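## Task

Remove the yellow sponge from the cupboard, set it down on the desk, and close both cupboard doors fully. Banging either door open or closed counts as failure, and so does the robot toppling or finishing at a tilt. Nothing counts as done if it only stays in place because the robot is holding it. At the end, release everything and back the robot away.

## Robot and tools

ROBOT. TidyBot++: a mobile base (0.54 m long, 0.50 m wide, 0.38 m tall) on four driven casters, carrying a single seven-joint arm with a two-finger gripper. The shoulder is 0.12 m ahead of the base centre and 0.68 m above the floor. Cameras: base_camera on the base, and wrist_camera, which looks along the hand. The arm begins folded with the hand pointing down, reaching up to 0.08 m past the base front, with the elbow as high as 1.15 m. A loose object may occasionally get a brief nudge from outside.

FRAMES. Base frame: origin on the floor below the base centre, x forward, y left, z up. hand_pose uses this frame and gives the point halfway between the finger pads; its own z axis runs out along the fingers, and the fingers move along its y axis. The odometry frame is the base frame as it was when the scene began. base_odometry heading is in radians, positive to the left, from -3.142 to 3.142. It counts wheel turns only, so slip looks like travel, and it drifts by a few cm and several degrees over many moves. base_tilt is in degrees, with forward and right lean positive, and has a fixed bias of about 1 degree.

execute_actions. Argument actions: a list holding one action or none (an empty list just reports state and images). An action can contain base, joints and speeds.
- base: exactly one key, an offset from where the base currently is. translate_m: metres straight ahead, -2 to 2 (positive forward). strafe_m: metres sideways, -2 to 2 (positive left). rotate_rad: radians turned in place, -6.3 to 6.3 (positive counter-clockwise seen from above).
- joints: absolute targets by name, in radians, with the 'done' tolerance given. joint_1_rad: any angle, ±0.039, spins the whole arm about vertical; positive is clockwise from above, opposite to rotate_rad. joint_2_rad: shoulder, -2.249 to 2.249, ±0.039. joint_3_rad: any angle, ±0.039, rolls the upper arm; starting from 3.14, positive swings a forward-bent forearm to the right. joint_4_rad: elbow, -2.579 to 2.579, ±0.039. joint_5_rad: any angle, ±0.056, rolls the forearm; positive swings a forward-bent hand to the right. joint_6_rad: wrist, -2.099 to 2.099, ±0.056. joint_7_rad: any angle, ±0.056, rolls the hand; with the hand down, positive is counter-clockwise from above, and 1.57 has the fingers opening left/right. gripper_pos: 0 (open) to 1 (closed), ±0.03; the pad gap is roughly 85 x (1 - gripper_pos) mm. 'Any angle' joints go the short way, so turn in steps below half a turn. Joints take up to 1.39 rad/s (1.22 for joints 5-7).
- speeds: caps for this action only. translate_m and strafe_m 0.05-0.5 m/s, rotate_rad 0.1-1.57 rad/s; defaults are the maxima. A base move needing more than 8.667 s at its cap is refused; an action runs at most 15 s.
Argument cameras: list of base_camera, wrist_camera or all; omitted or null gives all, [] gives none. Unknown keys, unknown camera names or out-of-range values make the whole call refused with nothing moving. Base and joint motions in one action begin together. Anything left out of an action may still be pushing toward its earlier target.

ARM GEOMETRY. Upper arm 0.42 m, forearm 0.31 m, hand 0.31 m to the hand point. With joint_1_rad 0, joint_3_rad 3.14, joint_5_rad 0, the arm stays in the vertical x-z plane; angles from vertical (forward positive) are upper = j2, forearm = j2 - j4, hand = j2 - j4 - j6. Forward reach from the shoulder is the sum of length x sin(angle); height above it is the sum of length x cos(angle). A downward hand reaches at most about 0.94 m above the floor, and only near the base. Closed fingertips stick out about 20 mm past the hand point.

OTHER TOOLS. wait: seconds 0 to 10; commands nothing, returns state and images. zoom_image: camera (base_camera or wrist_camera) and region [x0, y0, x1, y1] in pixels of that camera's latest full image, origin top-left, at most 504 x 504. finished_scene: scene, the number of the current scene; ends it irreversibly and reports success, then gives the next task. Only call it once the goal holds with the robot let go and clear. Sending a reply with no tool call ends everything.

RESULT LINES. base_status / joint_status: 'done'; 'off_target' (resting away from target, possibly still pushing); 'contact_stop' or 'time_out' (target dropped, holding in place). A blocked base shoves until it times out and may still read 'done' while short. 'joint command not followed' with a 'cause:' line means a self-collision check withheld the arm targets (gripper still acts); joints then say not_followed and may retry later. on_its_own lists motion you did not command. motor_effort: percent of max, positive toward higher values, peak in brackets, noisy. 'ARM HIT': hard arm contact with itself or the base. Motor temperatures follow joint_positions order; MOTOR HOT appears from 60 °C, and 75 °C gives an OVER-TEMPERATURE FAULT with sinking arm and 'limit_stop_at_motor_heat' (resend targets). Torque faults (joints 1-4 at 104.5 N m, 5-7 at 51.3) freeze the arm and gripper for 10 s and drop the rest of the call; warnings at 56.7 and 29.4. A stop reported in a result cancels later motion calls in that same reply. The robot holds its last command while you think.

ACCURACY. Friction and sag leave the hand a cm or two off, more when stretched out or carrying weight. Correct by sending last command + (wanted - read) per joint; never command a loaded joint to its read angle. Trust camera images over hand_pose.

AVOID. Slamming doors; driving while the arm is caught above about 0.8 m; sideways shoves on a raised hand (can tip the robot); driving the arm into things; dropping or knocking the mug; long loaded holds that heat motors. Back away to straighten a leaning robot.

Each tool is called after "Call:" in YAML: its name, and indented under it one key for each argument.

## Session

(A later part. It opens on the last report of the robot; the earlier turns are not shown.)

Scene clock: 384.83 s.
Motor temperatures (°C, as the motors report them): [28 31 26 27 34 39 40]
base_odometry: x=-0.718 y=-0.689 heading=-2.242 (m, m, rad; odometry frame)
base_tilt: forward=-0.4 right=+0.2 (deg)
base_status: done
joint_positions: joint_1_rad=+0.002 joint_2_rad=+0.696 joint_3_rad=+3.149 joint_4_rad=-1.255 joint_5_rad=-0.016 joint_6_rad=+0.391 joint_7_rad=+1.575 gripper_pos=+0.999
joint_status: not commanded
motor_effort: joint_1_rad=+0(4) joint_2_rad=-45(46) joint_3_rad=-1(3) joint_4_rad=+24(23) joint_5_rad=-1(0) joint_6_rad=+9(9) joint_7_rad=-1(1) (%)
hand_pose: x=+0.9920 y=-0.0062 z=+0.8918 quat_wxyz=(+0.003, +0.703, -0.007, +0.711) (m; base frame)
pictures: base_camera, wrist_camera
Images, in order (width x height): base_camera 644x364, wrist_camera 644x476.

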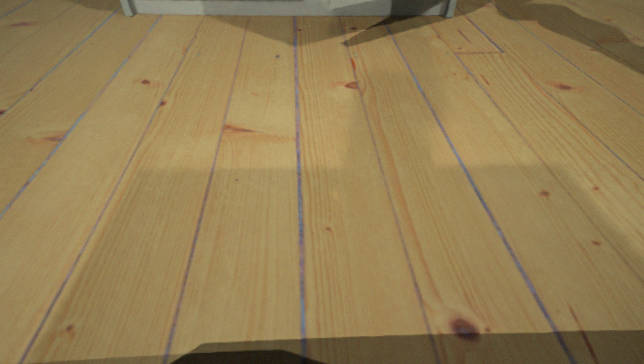

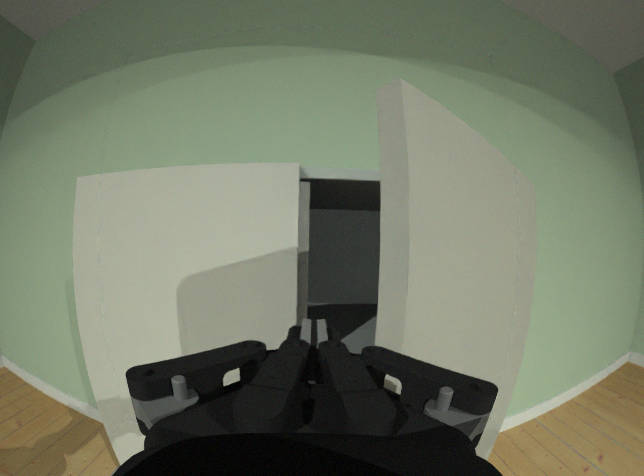

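Call:
execute_actions:
  actions:
    - {"base":{"translate_m":-0.1},"speeds":{"translate_m":0.2}}
  cameras: []

Call:
execute_actions:
  actions:
    - {"base":{"strafe_m":-0.17},"speeds":{"strafe_m":0.2}}
  cameras: ["wrist_camera"]

Call:
execute_actions:
  actions:
    - {"base":{"translate_m":0.25},"speeds":{"translate_m":0.05}}

Scene clock: 389.63 s.
Motor temperatures (°C, as the motors report them): [28 31 26 27 34 39 40]
base_odometry: x=-0.656 y=-0.611 heading=-2.242 (m, m, rad; odometry frame)
base_tilt: forward=-0.4 right=+0.1 (deg)
base_status: done
joint_positions: joint_1_rad=+0.002 joint_2_rad=+0.696 joint_3_rad=+3.149 joint_4_rad=-1.255 joint_5_rad=-0.016 joint_6_rad=+0.390 joint_7_rad=+1.575 gripper_pos=+0.999
joint_status: not commanded
motor_effort: joint_1_rad=+0(1) joint_2_rad=-46(49) joint_3_rad=-1(1) joint_4_rad=+24(25) joint_5_rad=-1(1) joint_6_rad=+9(9) joint_7_rad=-1(1) (%)
hand_pose: x=+0.9919 y=-0.0062 z=+0.8916 quat_wxyz=(+0.003, +0.703, -0.007, +0.711) (m; base frame)
pictures: none
No camera images: the call's "cameras" was empty. Leave "cameras" out to get every camera's image.

Scene clock: 391.27 s.
Motor temperatures (°C, as the motors report them): [28 31 26 27 34 39 40]
base_odometry: x=-0.789 y=-0.505 heading=-2.242 (m, m, rad; odometry frame)
base_tilt: forward=-0.4 right=+0.1 (deg)
base_status: done
joint_positions: joint_1_rad=+0.003 joint_2_rad=+0.696 joint_3_rad=+3.149 joint_4_rad=-1.255 joint_5_rad=-0.016 joint_6_rad=+0.390 joint_7_rad=+1.575 gripper_pos=+0.999
joint_status: not commanded
motor_effort: joint_1_rad=+0(3) joint_2_rad=-46(46) joint_3_rad=+0(2) joint_4_rad=+23(24) joint_5_rad=-1(0) joint_6_rad=+9(9) joint_7_rad=-1(1) (%)
hand_pose: x=+0.9919 y=-0.0071 z=+0.8916 quat_wxyz=(+0.003, +0.703, -0.007, +0.711) (m; base frame)
pictures: wrist_camera
Images, in order (width x height): wrist_camera 644x476.

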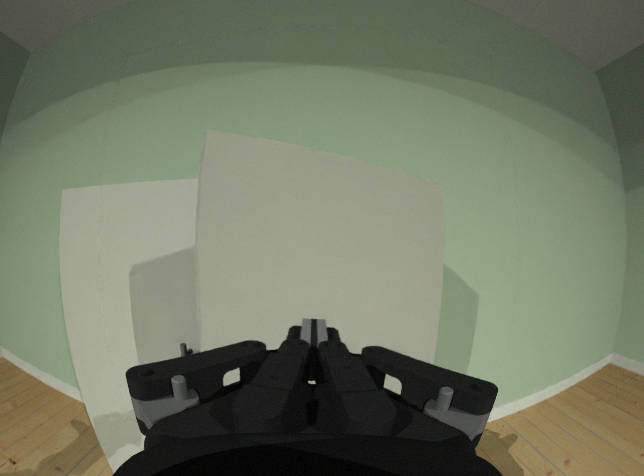

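Scene clock: 396.77 s.
Motor temperatures (°C, as the motors report them): [28 31 26 27 34 39 40]
base_odometry: x=-0.945 y=-0.701 heading=-2.242 (m, m, rad; odometry frame)
base_tilt: forward=-0.4 right=+0.1 (deg)
base_status: done
joint_positions: joint_1_rad=+0.003 joint_2_rad=+0.696 joint_3_rad=+3.149 joint_4_rad=-1.255 joint_5_rad=-0.016 joint_6_rad=+0.390 joint_7_rad=+1.575 gripper_pos=+0.999
joint_status: not commanded
motor_effort: joint_1_rad=-1(1) joint_2_rad=-45(49) joint_3_rad=-1(1) joint_4_rad=+23(24) joint_5_rad=-1(1) joint_6_rad=+9(10) joint_7_rad=-1(1) (%)
hand_pose: x=+0.9919 y=-0.0071 z=+0.8914 quat_wxyz=(+0.003, +0.703, -0.007, +0.711) (m; base frame)
pictures: base_camera, wrist_camera
Images, in order (width x height): base_camera 644x364, wrist_camera 644x476.

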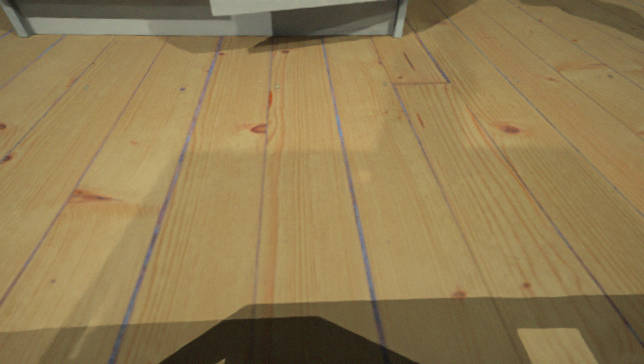

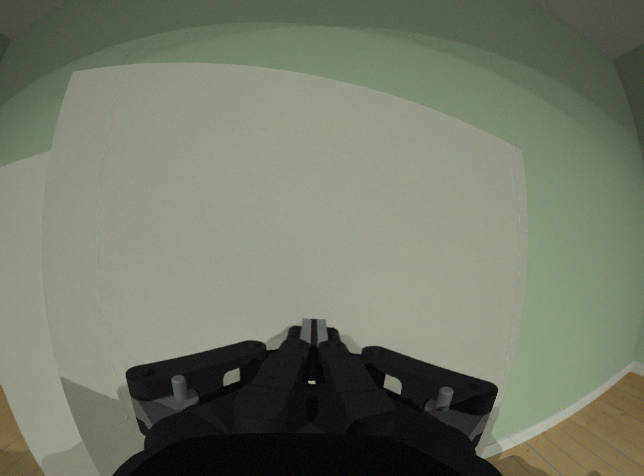

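Call:
execute_actions:
  actions:
    - {"base":{"translate_m":0.05},"speeds":{"translate_m":0.05}}

Scene clock: 402.27 s.
Motor temperatures (°C, as the motors report them): [28 31 26 27 34 39 40]
base_odometry: x=-0.976 y=-0.740 heading=-2.242 (m, m, rad; odometry frame)
base_tilt: forward=-0.4 right=+0.2 (deg)
base_status: done
joint_positions: joint_1_rad=+0.003 joint_2_rad=+0.696 joint_3_rad=+3.149 joint_4_rad=-1.255 joint_5_rad=-0.016 joint_6_rad=+0.389 joint_7_rad=+1.575 gripper_pos=+0.999
joint_status: not commanded
motor_effort: joint_1_rad=+1(2) joint_2_rad=-45(49) joint_3_rad=+0(1) joint_4_rad=+23(25) joint_5_rad=-1(1) joint_6_rad=+9(9) joint_7_rad=-1(1) (%)
hand_pose: x=+0.9919 y=-0.0071 z=+0.8910 quat_wxyz=(+0.003, +0.704, -0.007, +0.710) (m; base frame)
pictures: base_camera, wrist_camera
Images, in order (width x height): base_camera 644x364, wrist_camera 644x476.

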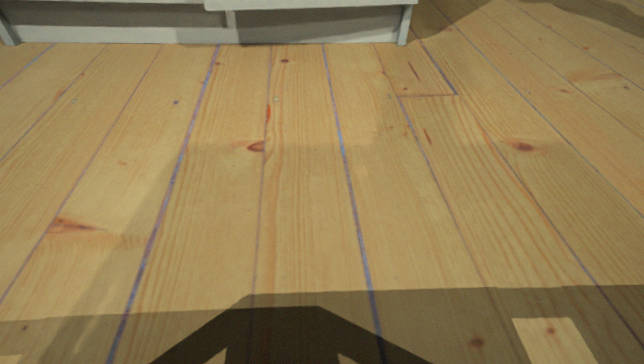

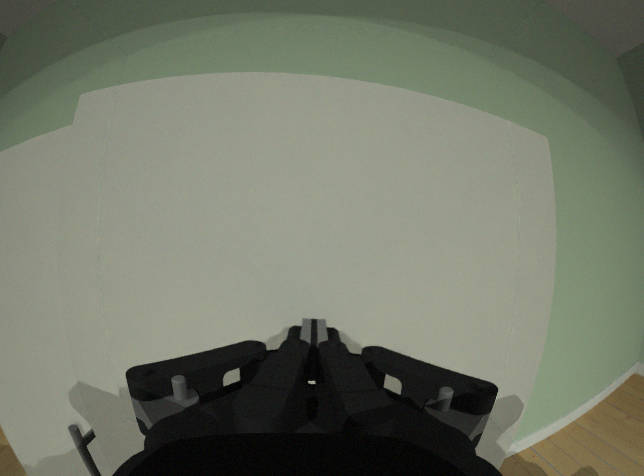

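Call:
execute_actions:
  actions:
    - {"base":{"translate_m":0.04},"speeds":{"translate_m":0.05}}

Scene clock: 405.23 s.
Motor temperatures (°C, as the motors report them): [28 31 26 27 34 39 40]
base_odometry: x=-1.001 y=-0.771 heading=-2.243 (m, m, rad; odometry frame)
base_tilt: forward=-0.4 right=+0.1 (deg)
base_status: done
joint_positions: joint_1_rad=+0.003 joint_2_rad=+0.685 joint_3_rad=+3.149 joint_4_rad=-1.267 joint_5_rad=-0.016 joint_6_rad=+0.386 joint_7_rad=+1.575 gripper_pos=+0.999
joint_status: not commanded
motor_effort: joint_1_rad=+0(1) joint_2_rad=-43(47) joint_3_rad=-1(1) joint_4_rad=+24(34) joint_5_rad=-1(1) joint_6_rad=+9(11) joint_7_rad=-1(1) (%)
hand_pose: x=+0.9883 y=-0.0071 z=+0.8923 quat_wxyz=(+0.003, +0.705, -0.007, +0.709) (m; base frame)
pictures: base_camera, wrist_camera
Images, in order (width x height): base_camera 644x364, wrist_camera 644x476.

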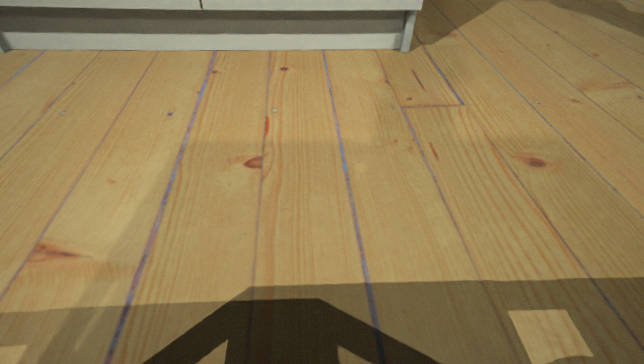

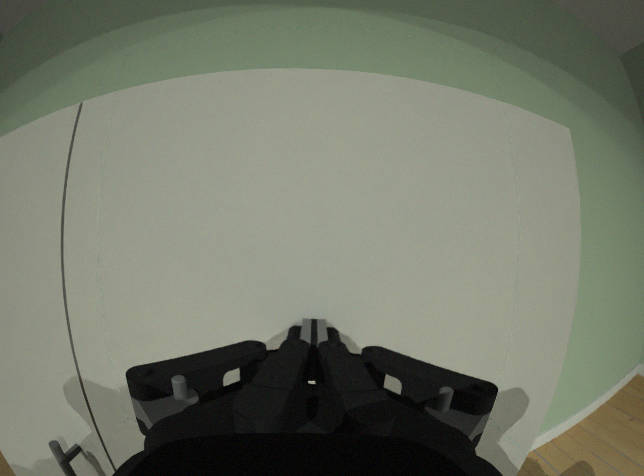

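Closed (joints deflected). Back off and verify.

Call:
execute_actions:
  actions:
    - {"base":{"translate_m":-0.5}}

Scene clock: 410.33 s.
Motor temperatures (°C, as the motors report them): [28 31 26 27 34 39 40]
base_odometry: x=-0.689 y=-0.380 heading=-2.243 (m, m, rad; odometry frame)
base_tilt: forward=-0.5 right=+0.1 (deg)
base_status: done
joint_positions: joint_1_rad=+0.003 joint_2_rad=+0.696 joint_3_rad=+3.149 joint_4_rad=-1.259 joint_5_rad=-0.016 joint_6_rad=+0.386 joint_7_rad=+1.575 gripper_pos=+0.999
joint_status: not commanded
motor_effort: joint_1_rad=+0(3) joint_2_rad=-45(48) joint_3_rad=-1(2) joint_4_rad=+24(25) joint_5_rad=-1(1) joint_6_rad=+9(9) joint_7_rad=-1(1) (%)
hand_pose: x=+0.9914 y=-0.0068 z=+0.8873 quat_wxyz=(+0.003, +0.707, -0.007, +0.708) (m; base frame)
pictures: base_camera, wrist_camera
Images, in order (width x height): base_camera 644x364, wrist_camera 644x476.

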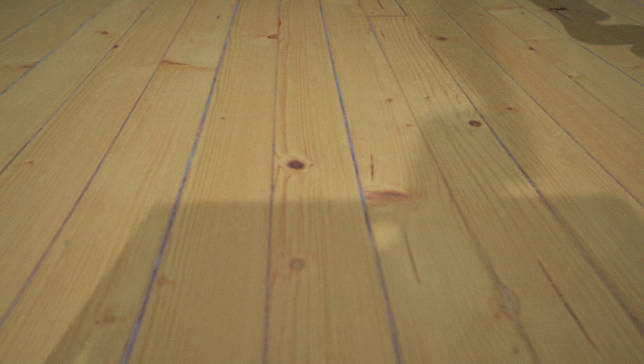

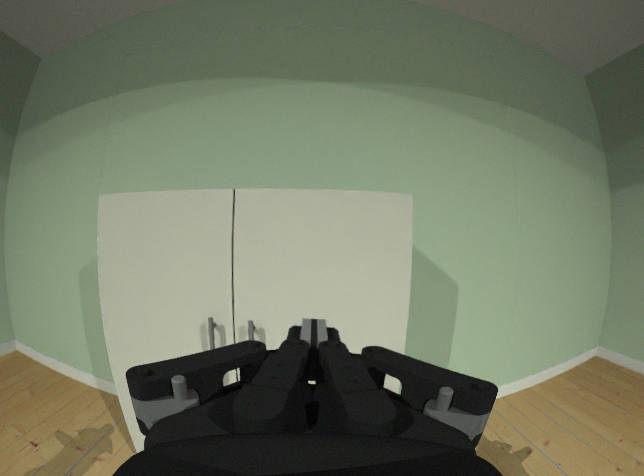

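Call:
finished_scene:
  scene: 1

The scene is finished: the task was done.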